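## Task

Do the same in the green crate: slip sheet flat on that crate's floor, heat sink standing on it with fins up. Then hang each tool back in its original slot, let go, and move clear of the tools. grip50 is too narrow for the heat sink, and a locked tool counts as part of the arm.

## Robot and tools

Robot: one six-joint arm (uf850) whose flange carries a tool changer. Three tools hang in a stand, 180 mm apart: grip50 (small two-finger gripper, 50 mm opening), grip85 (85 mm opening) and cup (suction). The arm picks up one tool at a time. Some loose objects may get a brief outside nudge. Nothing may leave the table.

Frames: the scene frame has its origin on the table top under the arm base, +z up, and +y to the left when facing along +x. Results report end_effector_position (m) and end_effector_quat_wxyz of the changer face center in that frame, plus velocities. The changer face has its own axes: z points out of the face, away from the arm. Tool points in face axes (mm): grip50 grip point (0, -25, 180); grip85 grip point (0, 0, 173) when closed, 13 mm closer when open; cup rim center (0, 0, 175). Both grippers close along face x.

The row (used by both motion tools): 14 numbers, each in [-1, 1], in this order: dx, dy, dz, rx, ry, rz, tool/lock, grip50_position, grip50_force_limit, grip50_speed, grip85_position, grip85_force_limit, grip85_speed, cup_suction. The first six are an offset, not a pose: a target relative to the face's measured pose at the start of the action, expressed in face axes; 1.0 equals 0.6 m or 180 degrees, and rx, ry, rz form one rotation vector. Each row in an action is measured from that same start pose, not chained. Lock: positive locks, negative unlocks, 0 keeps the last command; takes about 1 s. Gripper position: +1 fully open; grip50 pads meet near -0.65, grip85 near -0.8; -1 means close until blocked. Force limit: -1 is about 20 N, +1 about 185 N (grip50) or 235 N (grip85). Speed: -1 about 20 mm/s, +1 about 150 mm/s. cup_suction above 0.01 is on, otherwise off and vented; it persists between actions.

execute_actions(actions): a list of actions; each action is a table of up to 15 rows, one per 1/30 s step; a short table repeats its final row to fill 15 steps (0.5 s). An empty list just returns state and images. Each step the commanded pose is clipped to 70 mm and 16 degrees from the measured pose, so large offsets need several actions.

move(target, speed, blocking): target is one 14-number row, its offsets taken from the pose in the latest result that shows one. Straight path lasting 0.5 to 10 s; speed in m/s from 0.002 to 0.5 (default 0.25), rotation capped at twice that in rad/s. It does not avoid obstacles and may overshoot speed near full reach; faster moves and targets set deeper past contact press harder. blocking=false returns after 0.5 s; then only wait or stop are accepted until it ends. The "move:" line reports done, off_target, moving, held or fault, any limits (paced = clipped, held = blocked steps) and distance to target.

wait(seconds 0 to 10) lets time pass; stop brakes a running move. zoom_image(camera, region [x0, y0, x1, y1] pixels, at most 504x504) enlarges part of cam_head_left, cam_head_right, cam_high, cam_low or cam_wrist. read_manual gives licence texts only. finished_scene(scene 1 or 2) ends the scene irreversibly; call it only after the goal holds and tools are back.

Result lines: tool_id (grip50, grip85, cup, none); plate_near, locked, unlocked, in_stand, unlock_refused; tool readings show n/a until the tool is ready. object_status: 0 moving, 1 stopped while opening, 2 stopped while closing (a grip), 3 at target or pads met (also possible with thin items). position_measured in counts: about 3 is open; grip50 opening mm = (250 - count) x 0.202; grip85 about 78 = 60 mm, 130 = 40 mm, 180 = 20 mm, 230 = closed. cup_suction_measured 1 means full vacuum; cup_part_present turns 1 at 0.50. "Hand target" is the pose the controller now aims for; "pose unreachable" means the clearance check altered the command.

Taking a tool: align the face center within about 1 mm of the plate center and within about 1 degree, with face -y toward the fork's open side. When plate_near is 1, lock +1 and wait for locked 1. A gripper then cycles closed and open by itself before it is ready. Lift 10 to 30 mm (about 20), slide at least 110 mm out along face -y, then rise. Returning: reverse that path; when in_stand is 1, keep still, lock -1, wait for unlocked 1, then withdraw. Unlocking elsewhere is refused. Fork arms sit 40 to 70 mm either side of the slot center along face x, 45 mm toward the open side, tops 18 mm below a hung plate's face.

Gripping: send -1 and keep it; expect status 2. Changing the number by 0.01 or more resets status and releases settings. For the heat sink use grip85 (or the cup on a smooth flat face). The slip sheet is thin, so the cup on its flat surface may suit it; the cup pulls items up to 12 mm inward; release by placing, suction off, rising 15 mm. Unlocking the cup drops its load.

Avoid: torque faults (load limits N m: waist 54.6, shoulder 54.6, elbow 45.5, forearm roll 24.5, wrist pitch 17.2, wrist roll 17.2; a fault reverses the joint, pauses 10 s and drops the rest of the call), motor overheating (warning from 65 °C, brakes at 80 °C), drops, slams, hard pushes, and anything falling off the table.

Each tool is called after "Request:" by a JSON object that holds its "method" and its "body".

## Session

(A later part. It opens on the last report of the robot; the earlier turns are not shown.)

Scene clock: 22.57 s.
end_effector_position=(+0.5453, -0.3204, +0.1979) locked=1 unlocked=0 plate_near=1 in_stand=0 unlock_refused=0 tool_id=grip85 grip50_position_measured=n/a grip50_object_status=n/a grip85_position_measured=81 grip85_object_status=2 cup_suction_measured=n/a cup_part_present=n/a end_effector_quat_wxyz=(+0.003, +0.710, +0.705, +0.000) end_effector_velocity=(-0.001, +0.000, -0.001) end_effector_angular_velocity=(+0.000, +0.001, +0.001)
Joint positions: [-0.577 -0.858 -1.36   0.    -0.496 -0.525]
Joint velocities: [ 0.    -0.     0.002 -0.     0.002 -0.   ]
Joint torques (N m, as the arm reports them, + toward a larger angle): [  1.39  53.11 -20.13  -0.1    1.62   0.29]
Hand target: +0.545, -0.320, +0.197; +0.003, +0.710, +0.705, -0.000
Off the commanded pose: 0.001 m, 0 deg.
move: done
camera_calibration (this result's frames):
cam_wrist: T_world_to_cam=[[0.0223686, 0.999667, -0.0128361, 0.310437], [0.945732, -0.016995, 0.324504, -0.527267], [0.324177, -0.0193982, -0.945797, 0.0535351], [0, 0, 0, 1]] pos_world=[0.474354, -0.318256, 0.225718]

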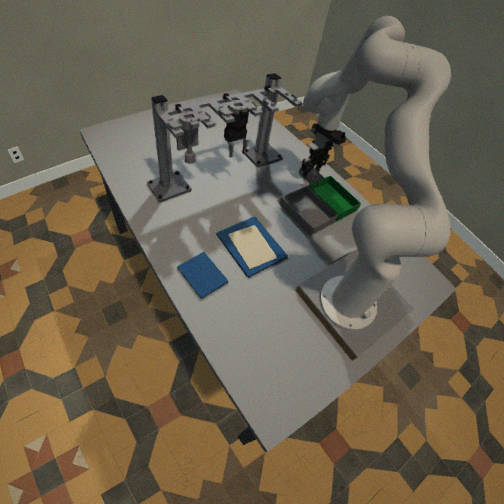

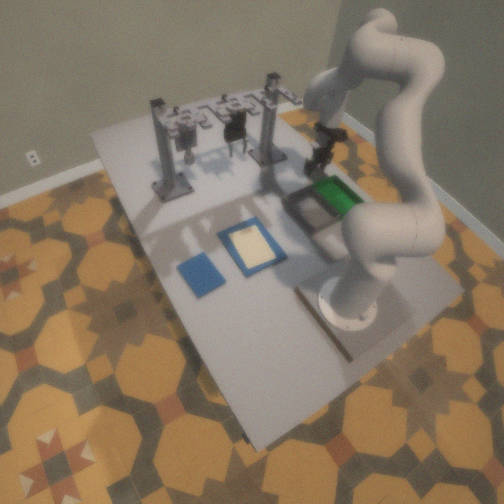

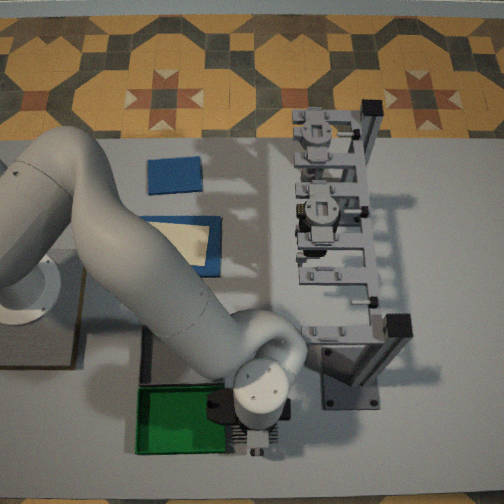

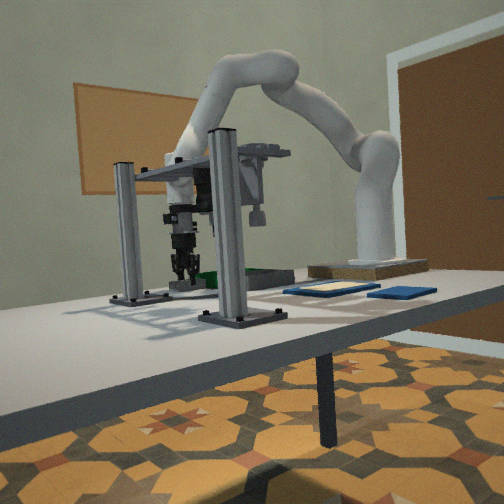

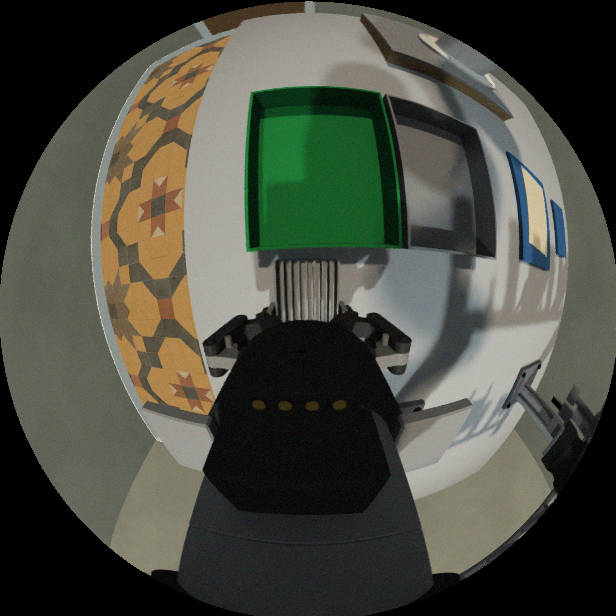

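Request:
{"method": "move", "body": {"target": [0,0,0,0,0,0,0,0,0,0,1,0,0,0]}}

Request:
{"method": "move", "body": {"target": [0,-0.0195,-0.12,0,0,0,0,0,0,0,1,0,0,0], "speed": 0.2}}

Request:
{"method": "move", "body": {"target": [0.2642,0,-0.187,0.0008,0.0007,0,0,0,0,0,1,0,0,0]}}

Scene clock: 23.53 s.
end_effector_position=(+0.5453, -0.3204, +0.1979) locked=1 unlocked=0 plate_near=1 in_stand=0 unlock_refused=0 tool_id=grip85 grip50_position_measured=n/a grip50_object_status=n/a grip85_position_measured=3 grip85_object_status=3 cup_suction_measured=n/a cup_part_present=n/a end_effector_quat_wxyz=(+0.003, +0.710, +0.705, +0.000) end_effector_velocity=(-0.001, +0.000, -0.001) end_effector_angular_velocity=(+0.001, +0.001, +0.000)
Joint positions: [-0.577 -0.858 -1.36   0.    -0.496 -0.525]
Joint velocities: [ 0.    -0.     0.002 -0.     0.    -0.   ]
Joint torques (N m, as the arm reports them, + toward a larger angle): [  1.67  80.13 -30.98   0.46  -0.17   0.33]
Hand target: +0.545, -0.320, +0.198; +0.003, +0.710, +0.705, +0.000
Off the commanded pose: 0.000 m, 0 deg.
move: done
camera_calibration (this result's frames):
cam_wrist: T_world_to_cam=[[0.0223666, 0.999668, -0.0128055, 0.310419], [0.94575, -0.0170041, 0.32445, -0.527232], [0.324124, -0.0193676, -0.945816, 0.053537], [0, 0, 0, 1]] pos_world=[0.474334, -0.318245, 0.225671]

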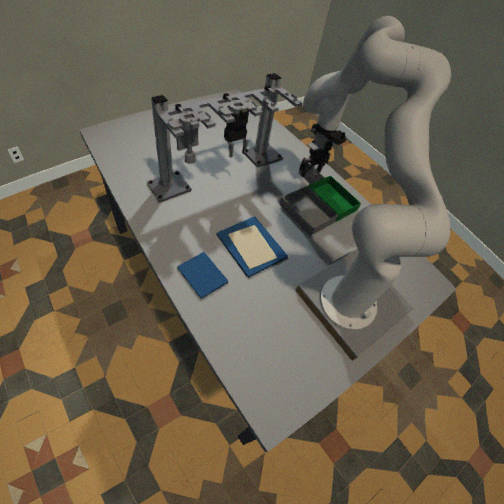

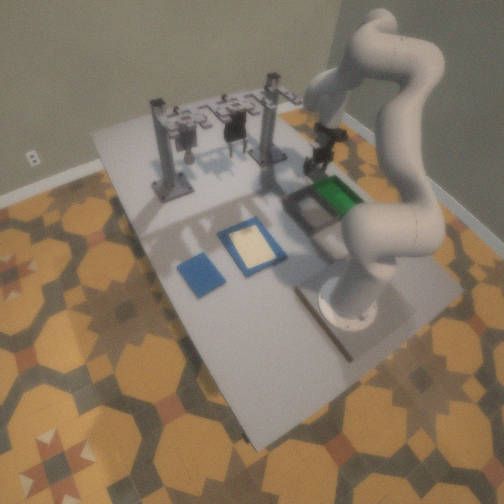

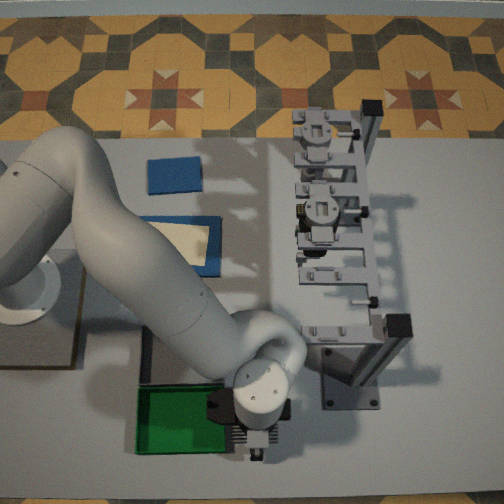

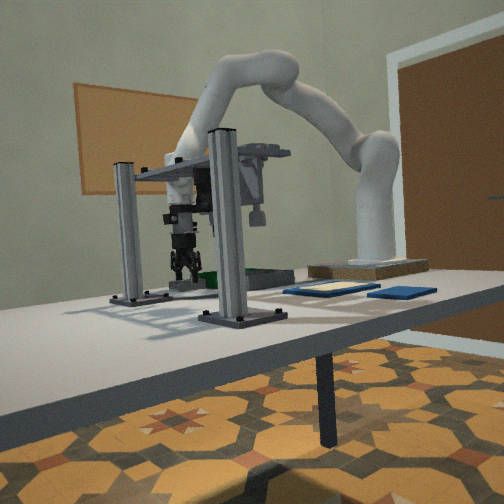

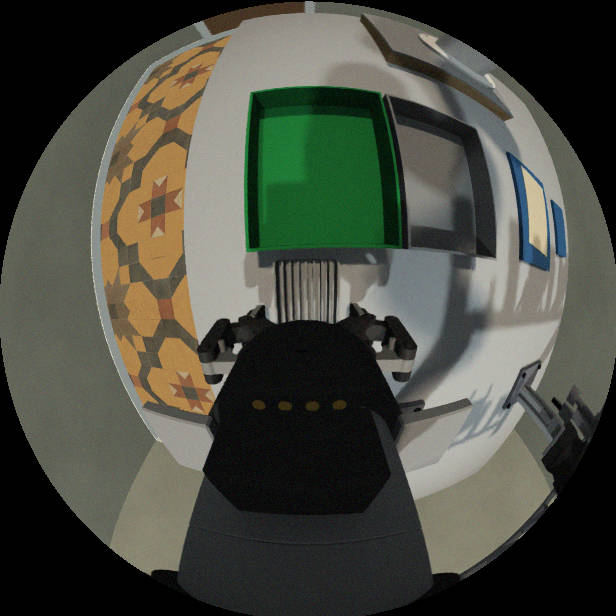

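Scene clock: 24.37 s.
end_effector_position=(+0.5332, -0.3199, +0.2694) locked=1 unlocked=0 plate_near=1 in_stand=0 unlock_refused=0 tool_id=grip85 grip50_position_measured=n/a grip50_object_status=n/a grip85_position_measured=3 grip85_object_status=3 cup_suction_measured=n/a cup_part_present=n/a end_effector_quat_wxyz=(+0.003, +0.710, +0.705, -0.000) end_effector_velocity=(+0.000, -0.001, +0.004) end_effector_angular_velocity=(-0.002, -0.004, -0.001)
Joint positions: [-0.586 -0.721 -1.318  0.    -0.592 -0.534]
Joint velocities: [-0.001  0.005 -0.001  0.    -0.002 -0.001]
Joint torques (N m, as the arm reports them, + toward a larger angle): [  1.58  76.86 -32.57   0.25  -0.04   0.26]
Hand target: +0.533, -0.320, +0.270; +0.003, +0.710, +0.705, +0.000
Off the commanded pose: 0.000 m, 0 deg.
move: done
camera_calibration (this result's frames):
cam_wrist: T_world_to_cam=[[0.0223419, 0.999673, -0.0124767, 0.311069], [0.945964, -0.0171, 0.323821, -0.538962], [0.323502, -0.0190373, -0.946036, 0.125544], [0, 0, 0, 1]] pos_world=[0.462275, -0.317793, 0.297178]

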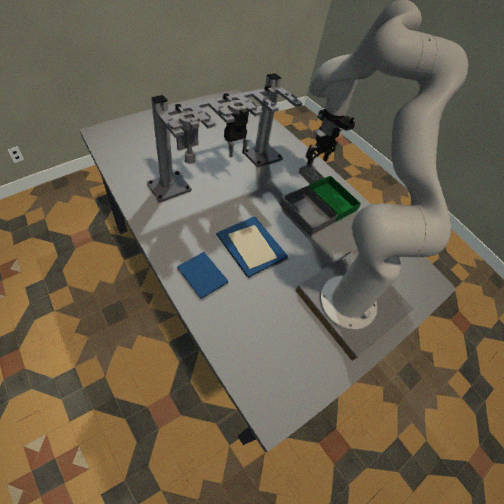

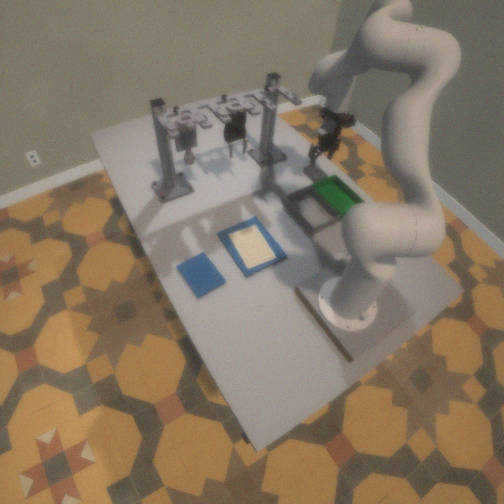

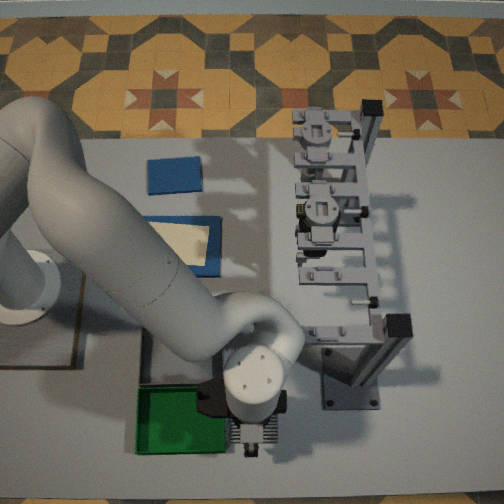

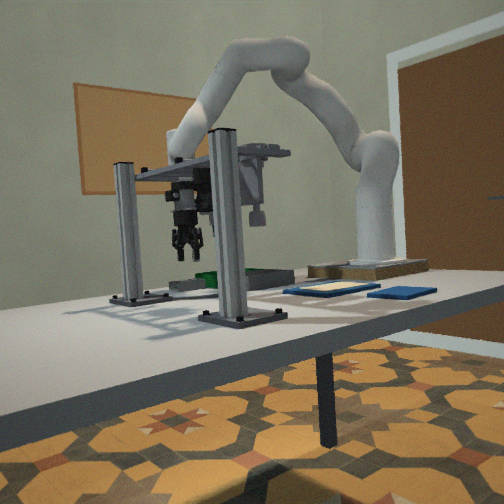

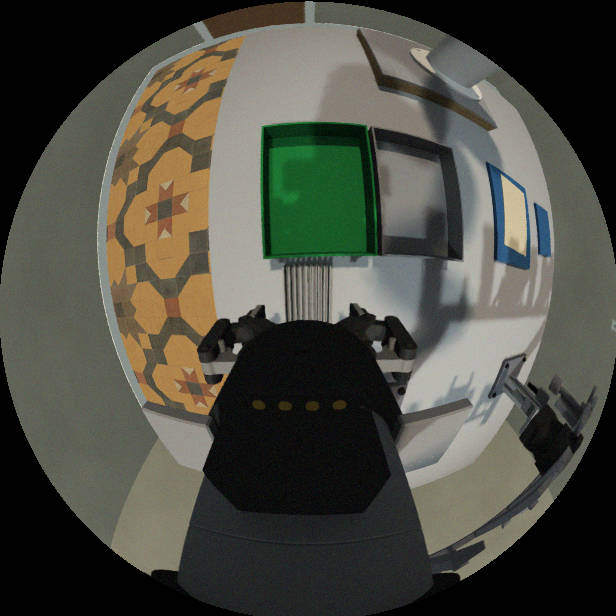

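Scene clock: 25.63 s.
end_effector_position=(+0.5342, -0.1612, +0.3808) locked=1 unlocked=0 plate_near=1 in_stand=0 unlock_refused=0 tool_id=grip85 grip50_position_measured=n/a grip50_object_status=n/a grip85_position_measured=3 grip85_object_status=3 cup_suction_measured=n/a cup_part_present=n/a end_effector_quat_wxyz=(+0.001, +0.710, +0.704, +0.000) end_effector_velocity=(-0.000, +0.001, +0.001) end_effector_angular_velocity=(+0.000, +0.000, -0.000)
Joint positions: [-0.34  -0.429 -1.158  0.001 -0.727 -0.288]
Joint velocities: [ 0.003  0.002  0.001 -0.    -0.002  0.003]
Joint torques (N m, as the arm reports them, + toward a larger angle): [  1.55  64.24 -35.05   0.49  -0.1    0.24]
Hand target: +0.534, -0.161, +0.381; +0.001, +0.710, +0.705, +0.000
Off the commanded pose: 0.000 m, 0 deg.
move: done
camera_calibration (this result's frames):
cam_wrist: T_world_to_cam=[[0.0226136, 0.999697, -0.00971275, 0.152555], [0.946809, -0.0182959, 0.321275, -0.572986], [0.321, -0.0164613, -0.946936, 0.235756], [0, 0, 0, 1]] pos_world=[0.463381, -0.159111, 0.408813]

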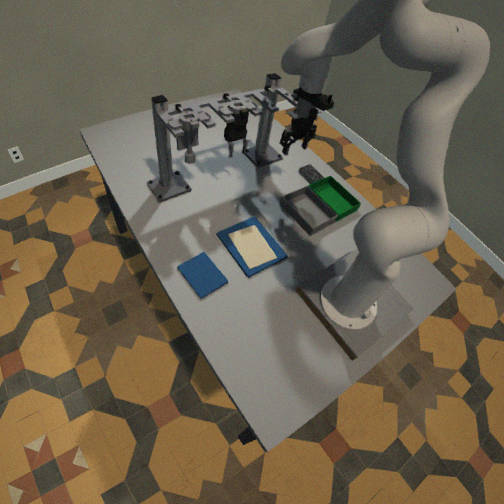

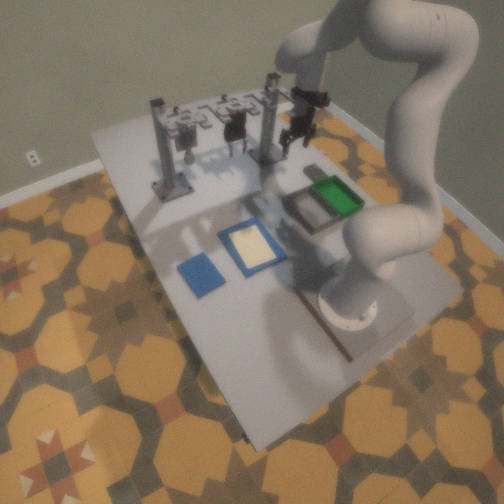

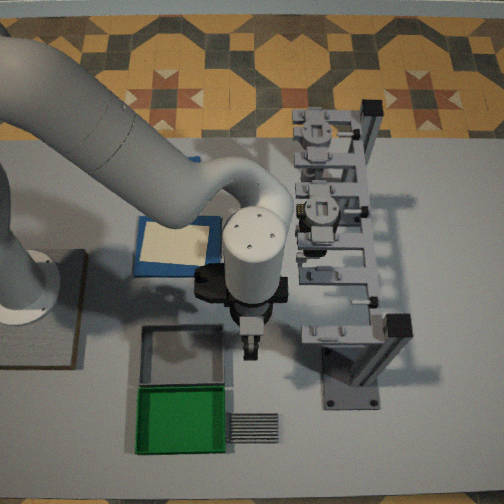

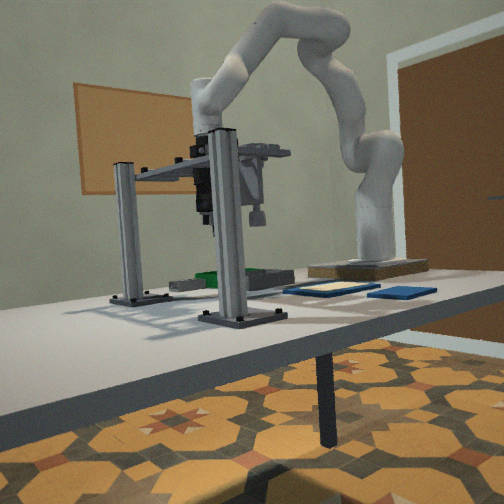

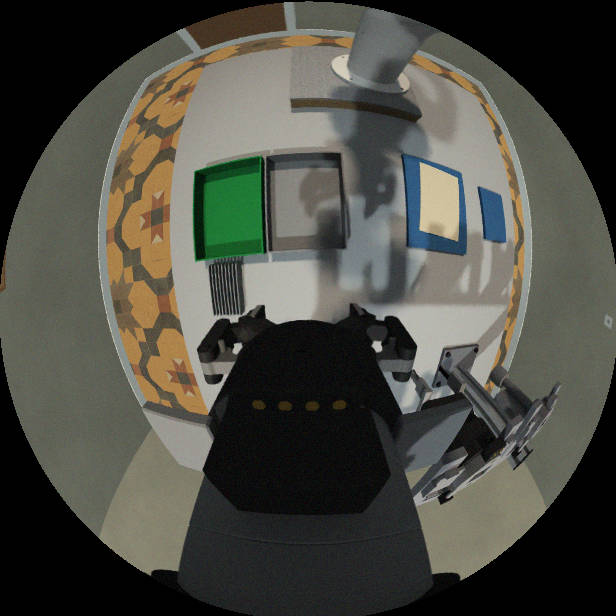

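Request:
{"method": "move", "body": {"target": [-0.001,0.2172,-0.001,0,0,-0.0003,0,0,0,0,1,0,0,0], "speed": 0.13}}

Request:
{"method": "move", "body": {"target": [0,0,0.0325,0,0,0,0,0,0,0,1,0,0,0], "speed": 0.03}}

Request:
{"method": "execute_actions", "body": {"actions": [[[0,0,0,0,0,0,-1,0,0,0,1,0,0,0]],[[0,0,0,0,0,0,-1,0,0,0,1,0,0,0]],[[0,0,0,0,0,0,-1,0,0,0,1,0,0,0]]]}}

Scene clock: 27.23 s.
end_effector_position=(+0.6642, -0.1629, +0.3814) locked=1 unlocked=0 plate_near=1 in_stand=0 unlock_refused=0 tool_id=grip85 grip50_position_measured=n/a grip50_object_status=n/a grip85_position_measured=3 grip85_object_status=3 cup_suction_measured=n/a cup_part_present=n/a end_effector_quat_wxyz=(+0.001, +0.709, +0.705, +0.000) end_effector_velocity=(+0.001, +0.001, -0.001) end_effector_angular_velocity=(+0.000, +0.001, +0.001)
Joint positions: [-0.287 -0.726 -1.611  0.001 -0.883 -0.235]
Joint velocities: [ 0.001 -0.004 -0.005  0.    -0.002 -0.   ]
Joint torques (N m, as the arm reports them, + toward a larger angle): [  1.77  82.24 -37.2    0.44  -0.13   0.3 ]
Hand target: +0.664, -0.163, +0.381; +0.001, +0.709, +0.705, +0.000
Off the commanded pose: 0.000 m, 0 deg.
move: done
camera_calibration (this result's frames):
cam_wrist: T_world_to_cam=[[0.0217447, 0.999717, -0.00959704, 0.151876], [0.946859, -0.0175118, 0.321171, -0.696171], [0.320913, -0.0160708, -0.946972, 0.194733], [0, 0, 0, 1]] pos_world=[0.593382, -0.160895, 0.409454]

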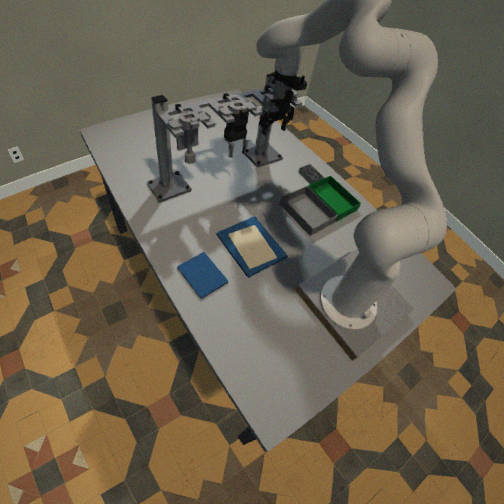

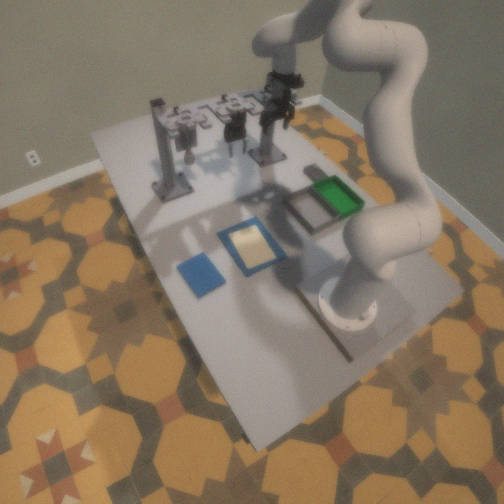

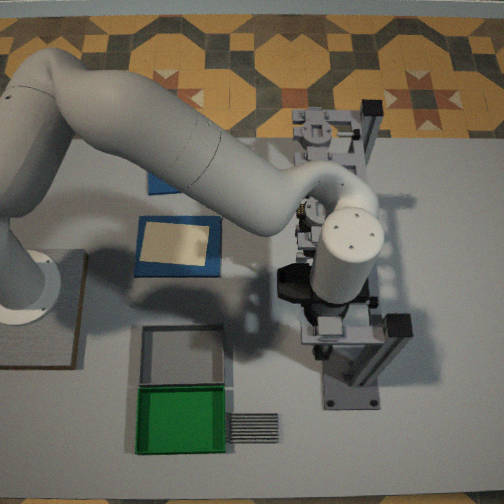

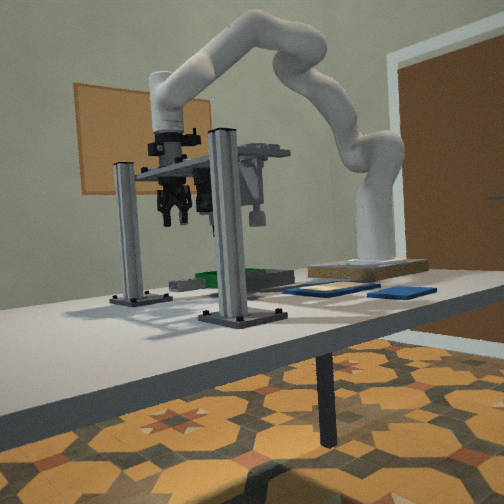

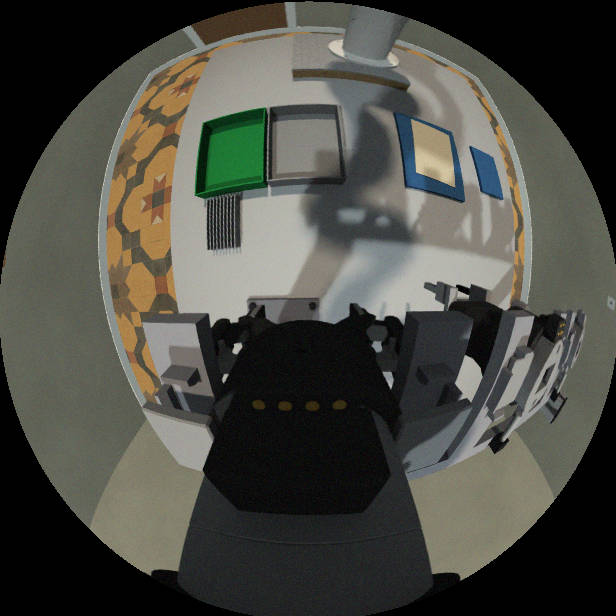

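Scene clock: 28.13 s.
end_effector_position=(+0.6644, -0.1629, +0.3626) locked=1 unlocked=0 plate_near=1 in_stand=1 unlock_refused=0 tool_id=grip85 grip50_position_measured=n/a grip50_object_status=n/a grip85_position_measured=3 grip85_object_status=3 cup_suction_measured=n/a cup_part_present=n/a end_effector_quat_wxyz=(+0.001, +0.709, +0.705, +0.000) end_effector_velocity=(+0.001, +0.000, -0.000) end_effector_angular_velocity=(-0.001, -0.002, +0.000)
Joint positions: [-0.287 -0.745 -1.596  0.001 -0.849 -0.235]
Joint velocities: [ 0.001 -0.001 -0.002 -0.     0.002  0.001]
Joint torques (N m, as the arm reports them, + toward a larger angle): [  0.79  77.26 -34.23   0.43  -0.09   0.15]
Hand target: +0.664, -0.163, +0.362; +0.001, +0.709, +0.705, +0.000
Off the commanded pose: 0.001 m, 0 deg.
move: done
camera_calibration (this result's frames):
cam_wrist: T_world_to_cam=[[0.0217583, 0.999716, -0.00975904, 0.151727], [0.946592, -0.0174591, 0.321962, -0.690385], [0.3217, -0.0162431, -0.946702, 0.176154], [0, 0, 0, 1]] pos_world=[0.593543, -0.160876, 0.390524]

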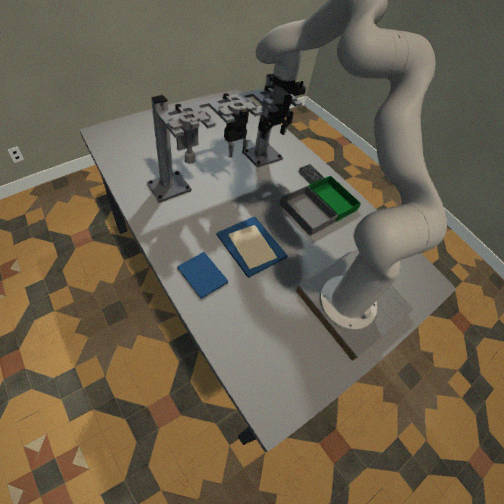

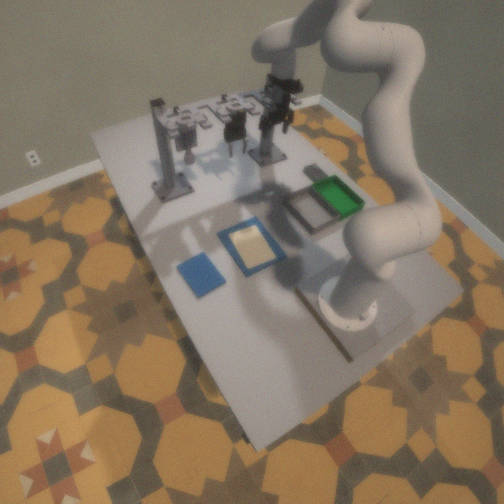

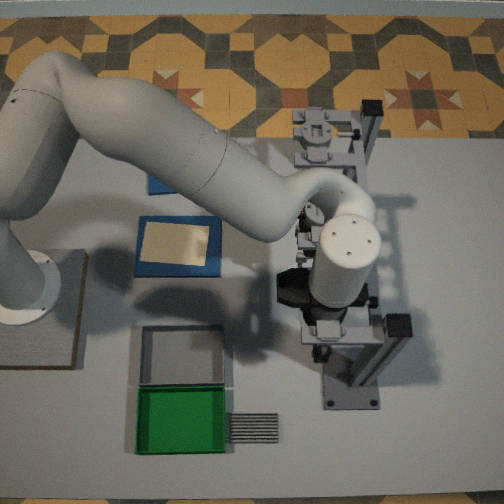

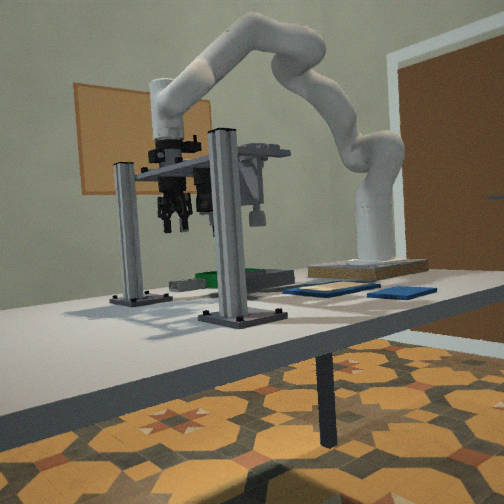

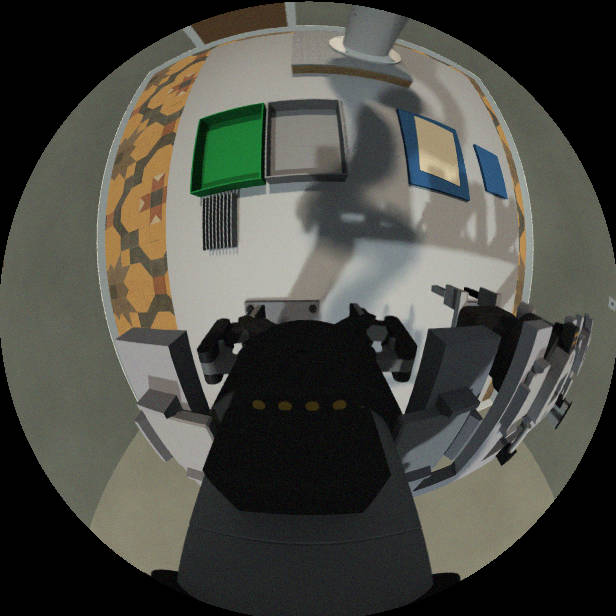

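Scene clock: 29.63 s.
end_effector_position=(+0.6644, -0.1629, +0.3624) locked=0 unlocked=1 plate_near=1 in_stand=1 unlock_refused=0 tool_id=none grip50_position_measured=n/a grip50_object_status=n/a grip85_position_measured=n/a grip85_object_status=n/a cup_suction_measured=n/a cup_part_present=n/a end_effector_quat_wxyz=(+0.001, +0.709, +0.705, +0.000) end_effector_velocity=(+0.001, -0.000, +0.000) end_effector_angular_velocity=(-0.001, -0.001, +0.000)
Joint positions: [-0.287 -0.745 -1.596  0.001 -0.849 -0.235]
Joint velocities: [-0.    -0.001 -0.002 -0.     0.001 -0.001]
Joint torques (N m, as the arm reports them, + toward a larger angle): [  1.83  68.57 -29.73   0.56   0.02   0.34]
Hand target: +0.664, -0.163, +0.362; +0.001, +0.709, +0.705, +0.000
Off the commanded pose: 0.000 m, 0 deg.
camera_calibration (this result's frames):
cam_wrist: T_world_to_cam=[[0.0217699, 0.999716, -0.00970636, 0.151717], [0.946683, -0.0174918, 0.32169, -0.690258], [0.321429, -0.016192, -0.946795, 0.176283], [0, 0, 0, 1]] pos_world=[0.593491, -0.160894, 0.390427]

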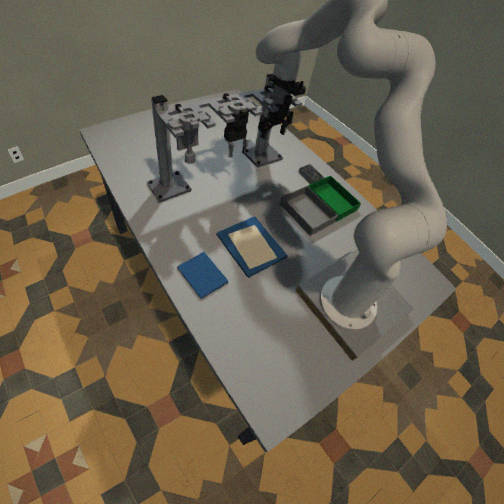

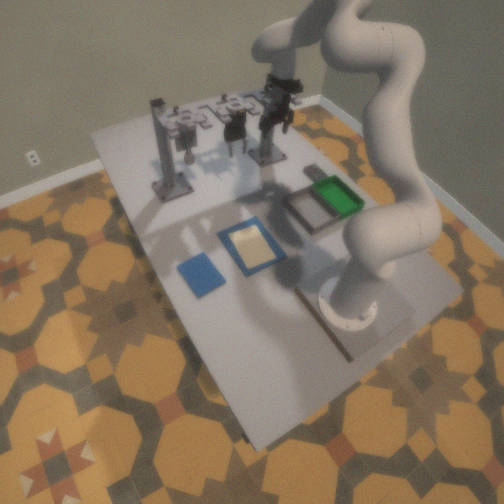

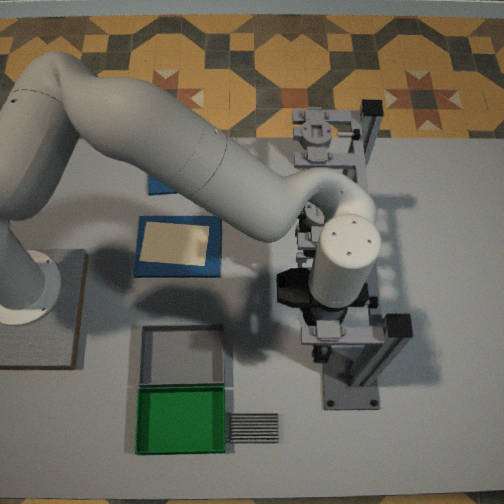

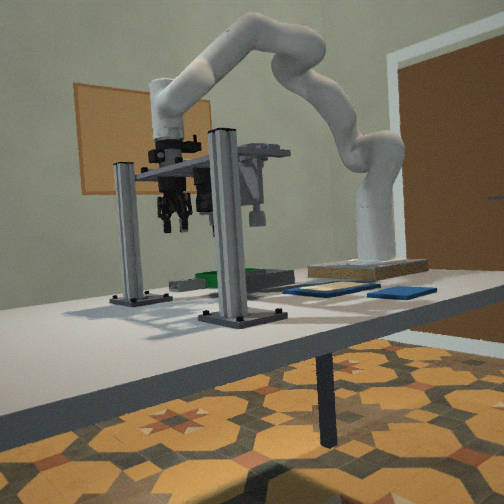

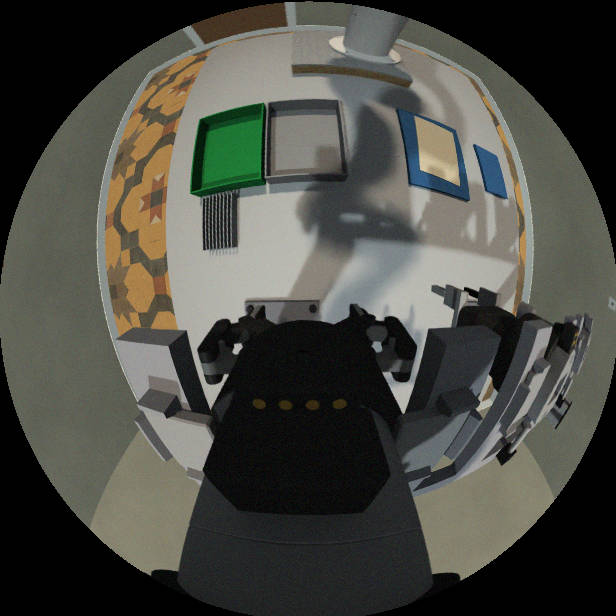

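Request:
{"method": "move", "body": {"target": [0,0,-0.05,0,0,0,0,0,0,0,0,0,0,0], "speed": 0.08}}

Request:
{"method": "move", "body": {"target": [0.6,0,0,0,0,0,0,0,0,0,0,0,0,0], "speed": 0.3}}

Request:
{"method": "zoom_image", "body": {"camera": "cam_wrist", "region": [150,270,470,450]}}

Scene clock: 30.60 s.
end_effector_position=(+0.6643, -0.1629, +0.3922) locked=0 unlocked=1 plate_near=0 in_stand=0 unlock_refused=0 tool_id=none grip50_position_measured=n/a grip50_object_status=n/a grip85_position_measured=n/a grip85_object_status=n/a cup_suction_measured=n/a cup_part_present=n/a end_effector_quat_wxyz=(+0.001, +0.709, +0.705, +0.000) end_effector_velocity=(-0.001, +0.000, +0.000) end_effector_angular_velocity=(+0.001, +0.002, +0.000)
Joint positions: [-0.287 -0.716 -1.62   0.001 -0.902 -0.235]
Joint velocities: [ 0.     0.001  0.001  0.    -0.003 -0.   ]
Joint torques (N m, as the arm reports them, + toward a larger angle): [  1.4   69.24 -30.3    0.4   -0.2    0.28]
Hand target: +0.664, -0.163, +0.392; +0.001, +0.709, +0.705, +0.000
Off the commanded pose: 0.000 m, 0 deg.
move: done
camera_calibration (this result's frames):
cam_wrist: T_world_to_cam=[[0.0217747, 0.999716, -0.00965861, 0.151949], [0.94677, -0.017516, 0.321435, -0.699705], [0.321174, -0.0161436, -0.946882, 0.204653], [0, 0, 0, 1]] pos_world=[0.593422, -0.160858, 0.420159]

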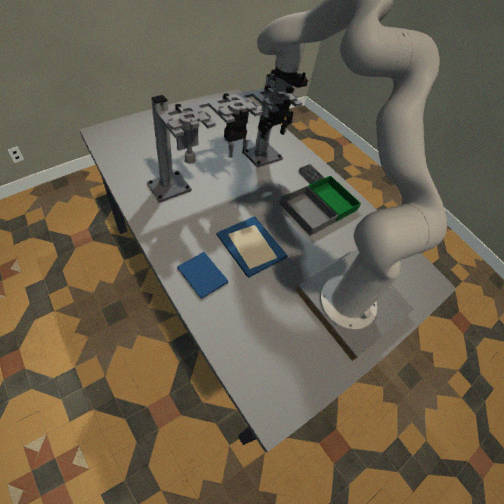

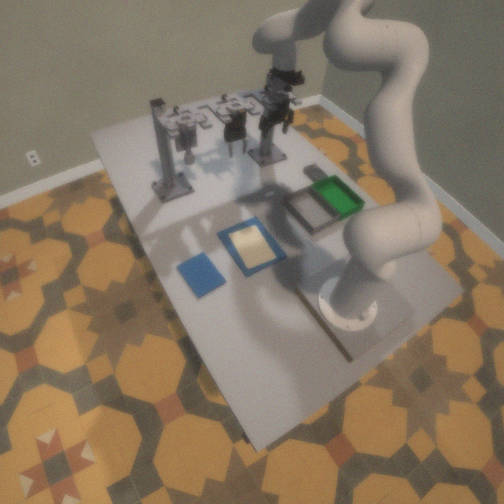

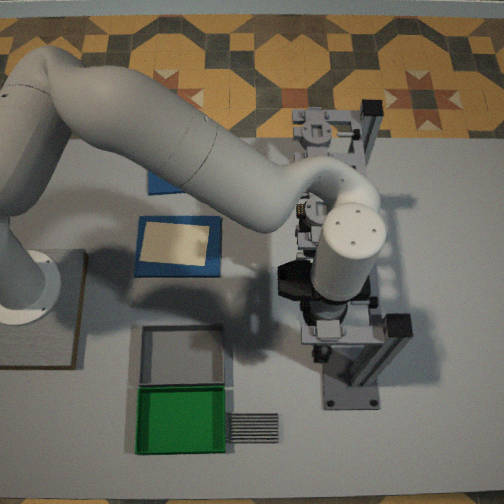

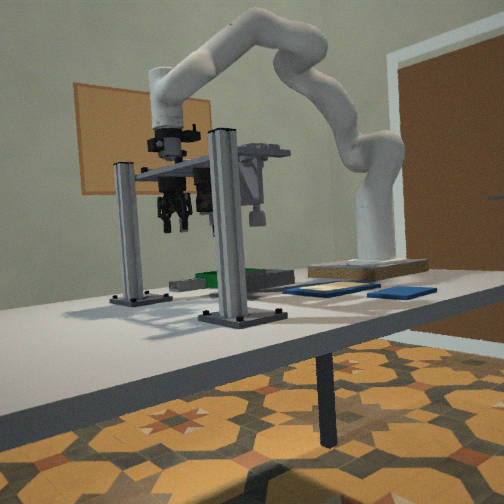

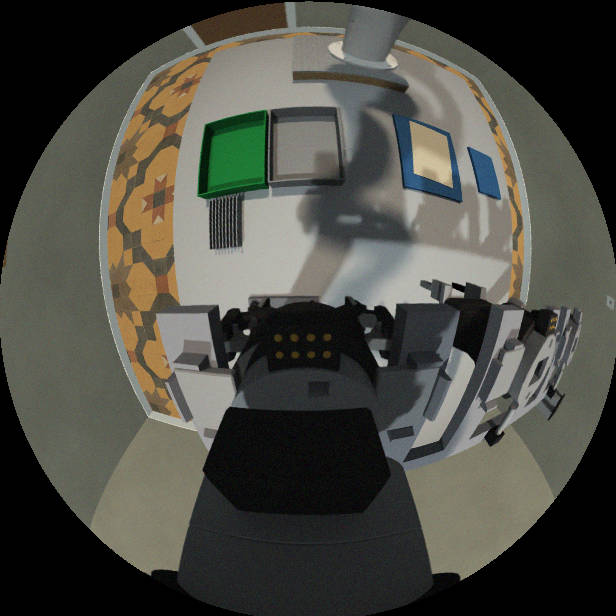

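Scene clock: 32.30 s.
end_effector_position=(+0.6672, +0.1969, +0.3920) locked=0 unlocked=1 plate_near=0 in_stand=0 unlock_refused=0 tool_id=none grip50_position_measured=n/a grip50_object_status=n/a grip85_position_measured=n/a grip85_object_status=n/a cup_suction_measured=n/a cup_part_present=n/a end_effector_quat_wxyz=(+0.001, +0.710, +0.705, +0.001) end_effector_velocity=(+0.000, +0.003, +0.000) end_effector_angular_velocity=(+0.000, -0.001, +0.002)
Joint positions: [ 0.241 -0.746 -1.669  0.001 -0.92   0.293]
Joint velocities: [ 0.004 -0.002 -0.004 -0.    -0.001  0.002]
Joint torques (N m, as the arm reports them, + toward a larger angle): [  2.13  70.54 -30.51   0.53  -0.16   0.29]
Hand target: +0.667, +0.197, +0.392; +0.001, +0.709, +0.705, +0.001
Off the commanded pose: 0.001 m, 0 deg.
move: done
camera_calibration (this result's frames):
cam_wrist: T_world_to_cam=[[0.0222102, 0.999718, -0.00841961, -0.208589], [0.946734, -0.0183255, 0.321496, -0.695992], [0.321251, -0.0151116, -0.946874, 0.209129], [0, 0, 0, 1]] pos_world=[0.596368, 0.198936, 0.420021]

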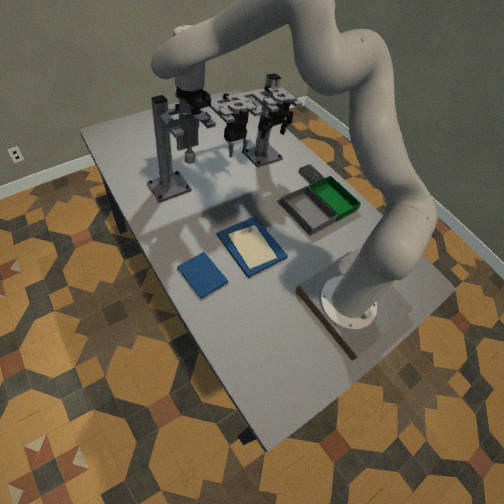

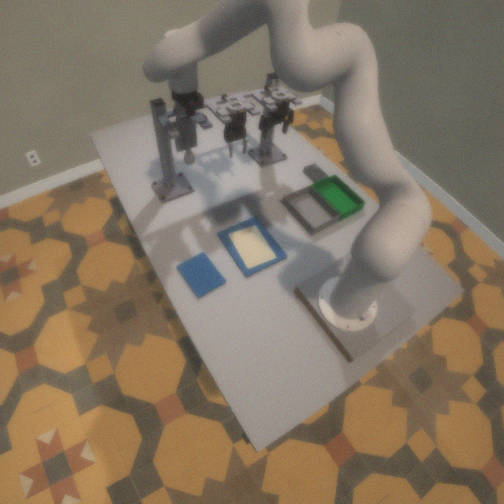

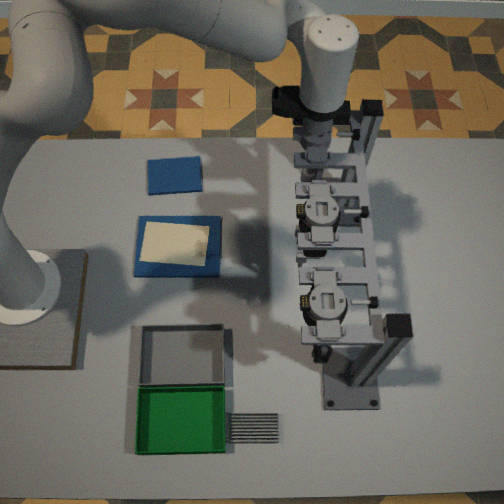

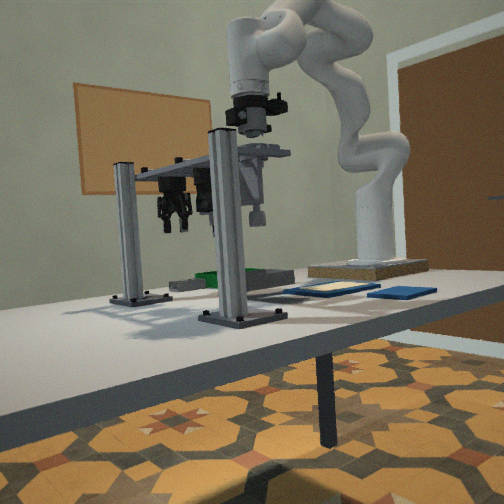

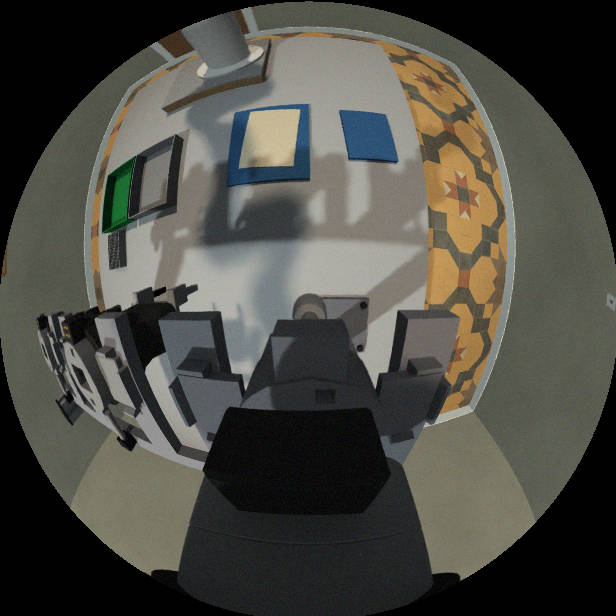

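Region (150, 270, 470, 450) of cam_wrist's 616x616 image, scaled by 1.575, with more detail than that image has; it fills the top 284 rows of this view, and the rest is white.

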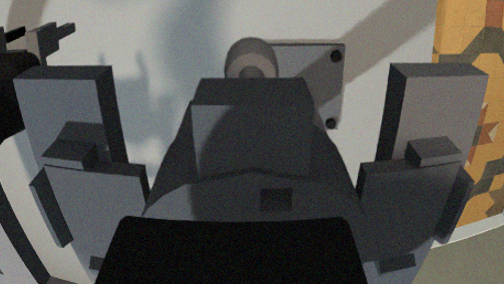

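Request:
{"method": "move", "body": {"target": [0.003,0.0046,0,0,0,0.0022,0,0,0,0,0,0,0,0]}}

Request:
{"method": "zoom_image", "body": {"camera": "cam_wrist", "region": [150,270,470,450]}}

Scene clock: 33.13 s.
end_effector_position=(+0.6700, +0.1987, +0.3920) locked=0 unlocked=1 plate_near=0 in_stand=0 unlock_refused=0 tool_id=none grip50_position_measured=n/a grip50_object_status=n/a grip85_position_measured=n/a grip85_object_status=n/a cup_suction_measured=n/a cup_part_present=n/a end_effector_quat_wxyz=(+0.001, +0.712, +0.702, +0.001) end_effector_velocity=(-0.000, +0.000, +0.000) end_effector_angular_velocity=(-0.000, +0.000, -0.001)
Joint positions: [ 0.242 -0.755 -1.683  0.001 -0.925  0.301]
Joint velocities: [ 0.001 -0.    -0.    -0.    -0.001  0.001]
Joint torques (N m, as the arm reports them, + toward a larger angle): [  1.48  71.11 -30.14   0.69  -0.12   0.31]
Hand target: +0.670, +0.199, +0.392; +0.001, +0.712, +0.702, +0.001
Off the commanded pose: 0.000 m, 0 deg.
move: done
camera_calibration (this result's frames):
cam_wrist: T_world_to_cam=[[0.0290687, 0.999542, -0.00840428, -0.214977], [0.946585, -0.0248254, 0.321497, -0.697172], [0.321141, -0.0173009, -0.946873, 0.208784], [0, 0, 0, 1]] pos_world=[0.599132, 0.201183, 0.420024]

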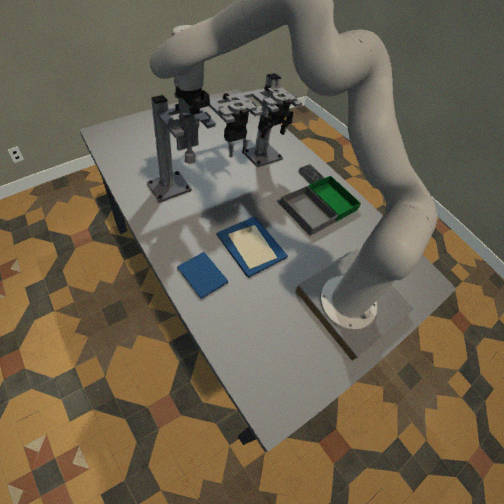

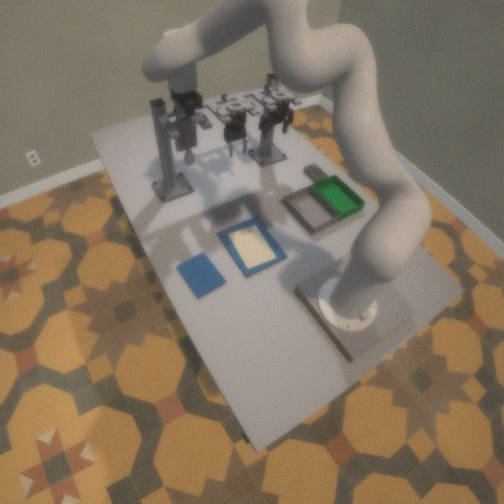

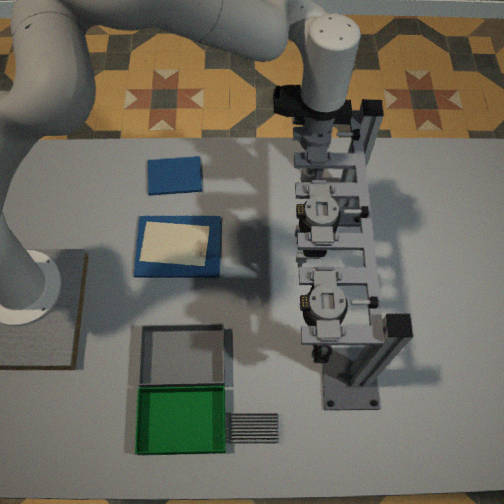

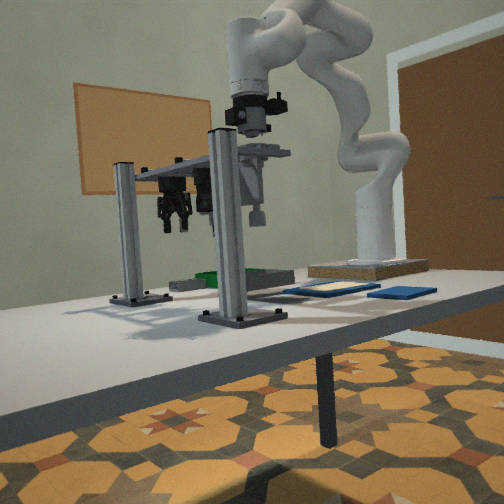

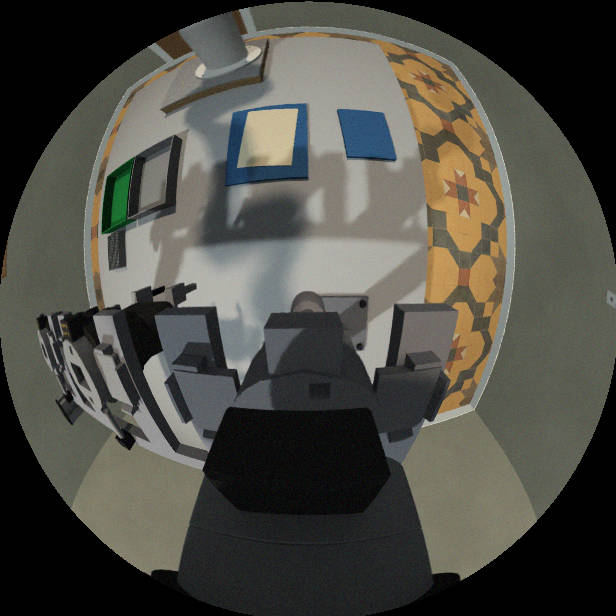

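Region (150, 270, 470, 450) of cam_wrist's 616x616 image, scaled by 1.575, with more detail than that image has; it fills the top 284 rows of this view, and the rest is white.

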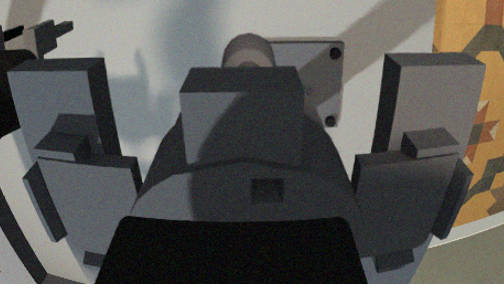

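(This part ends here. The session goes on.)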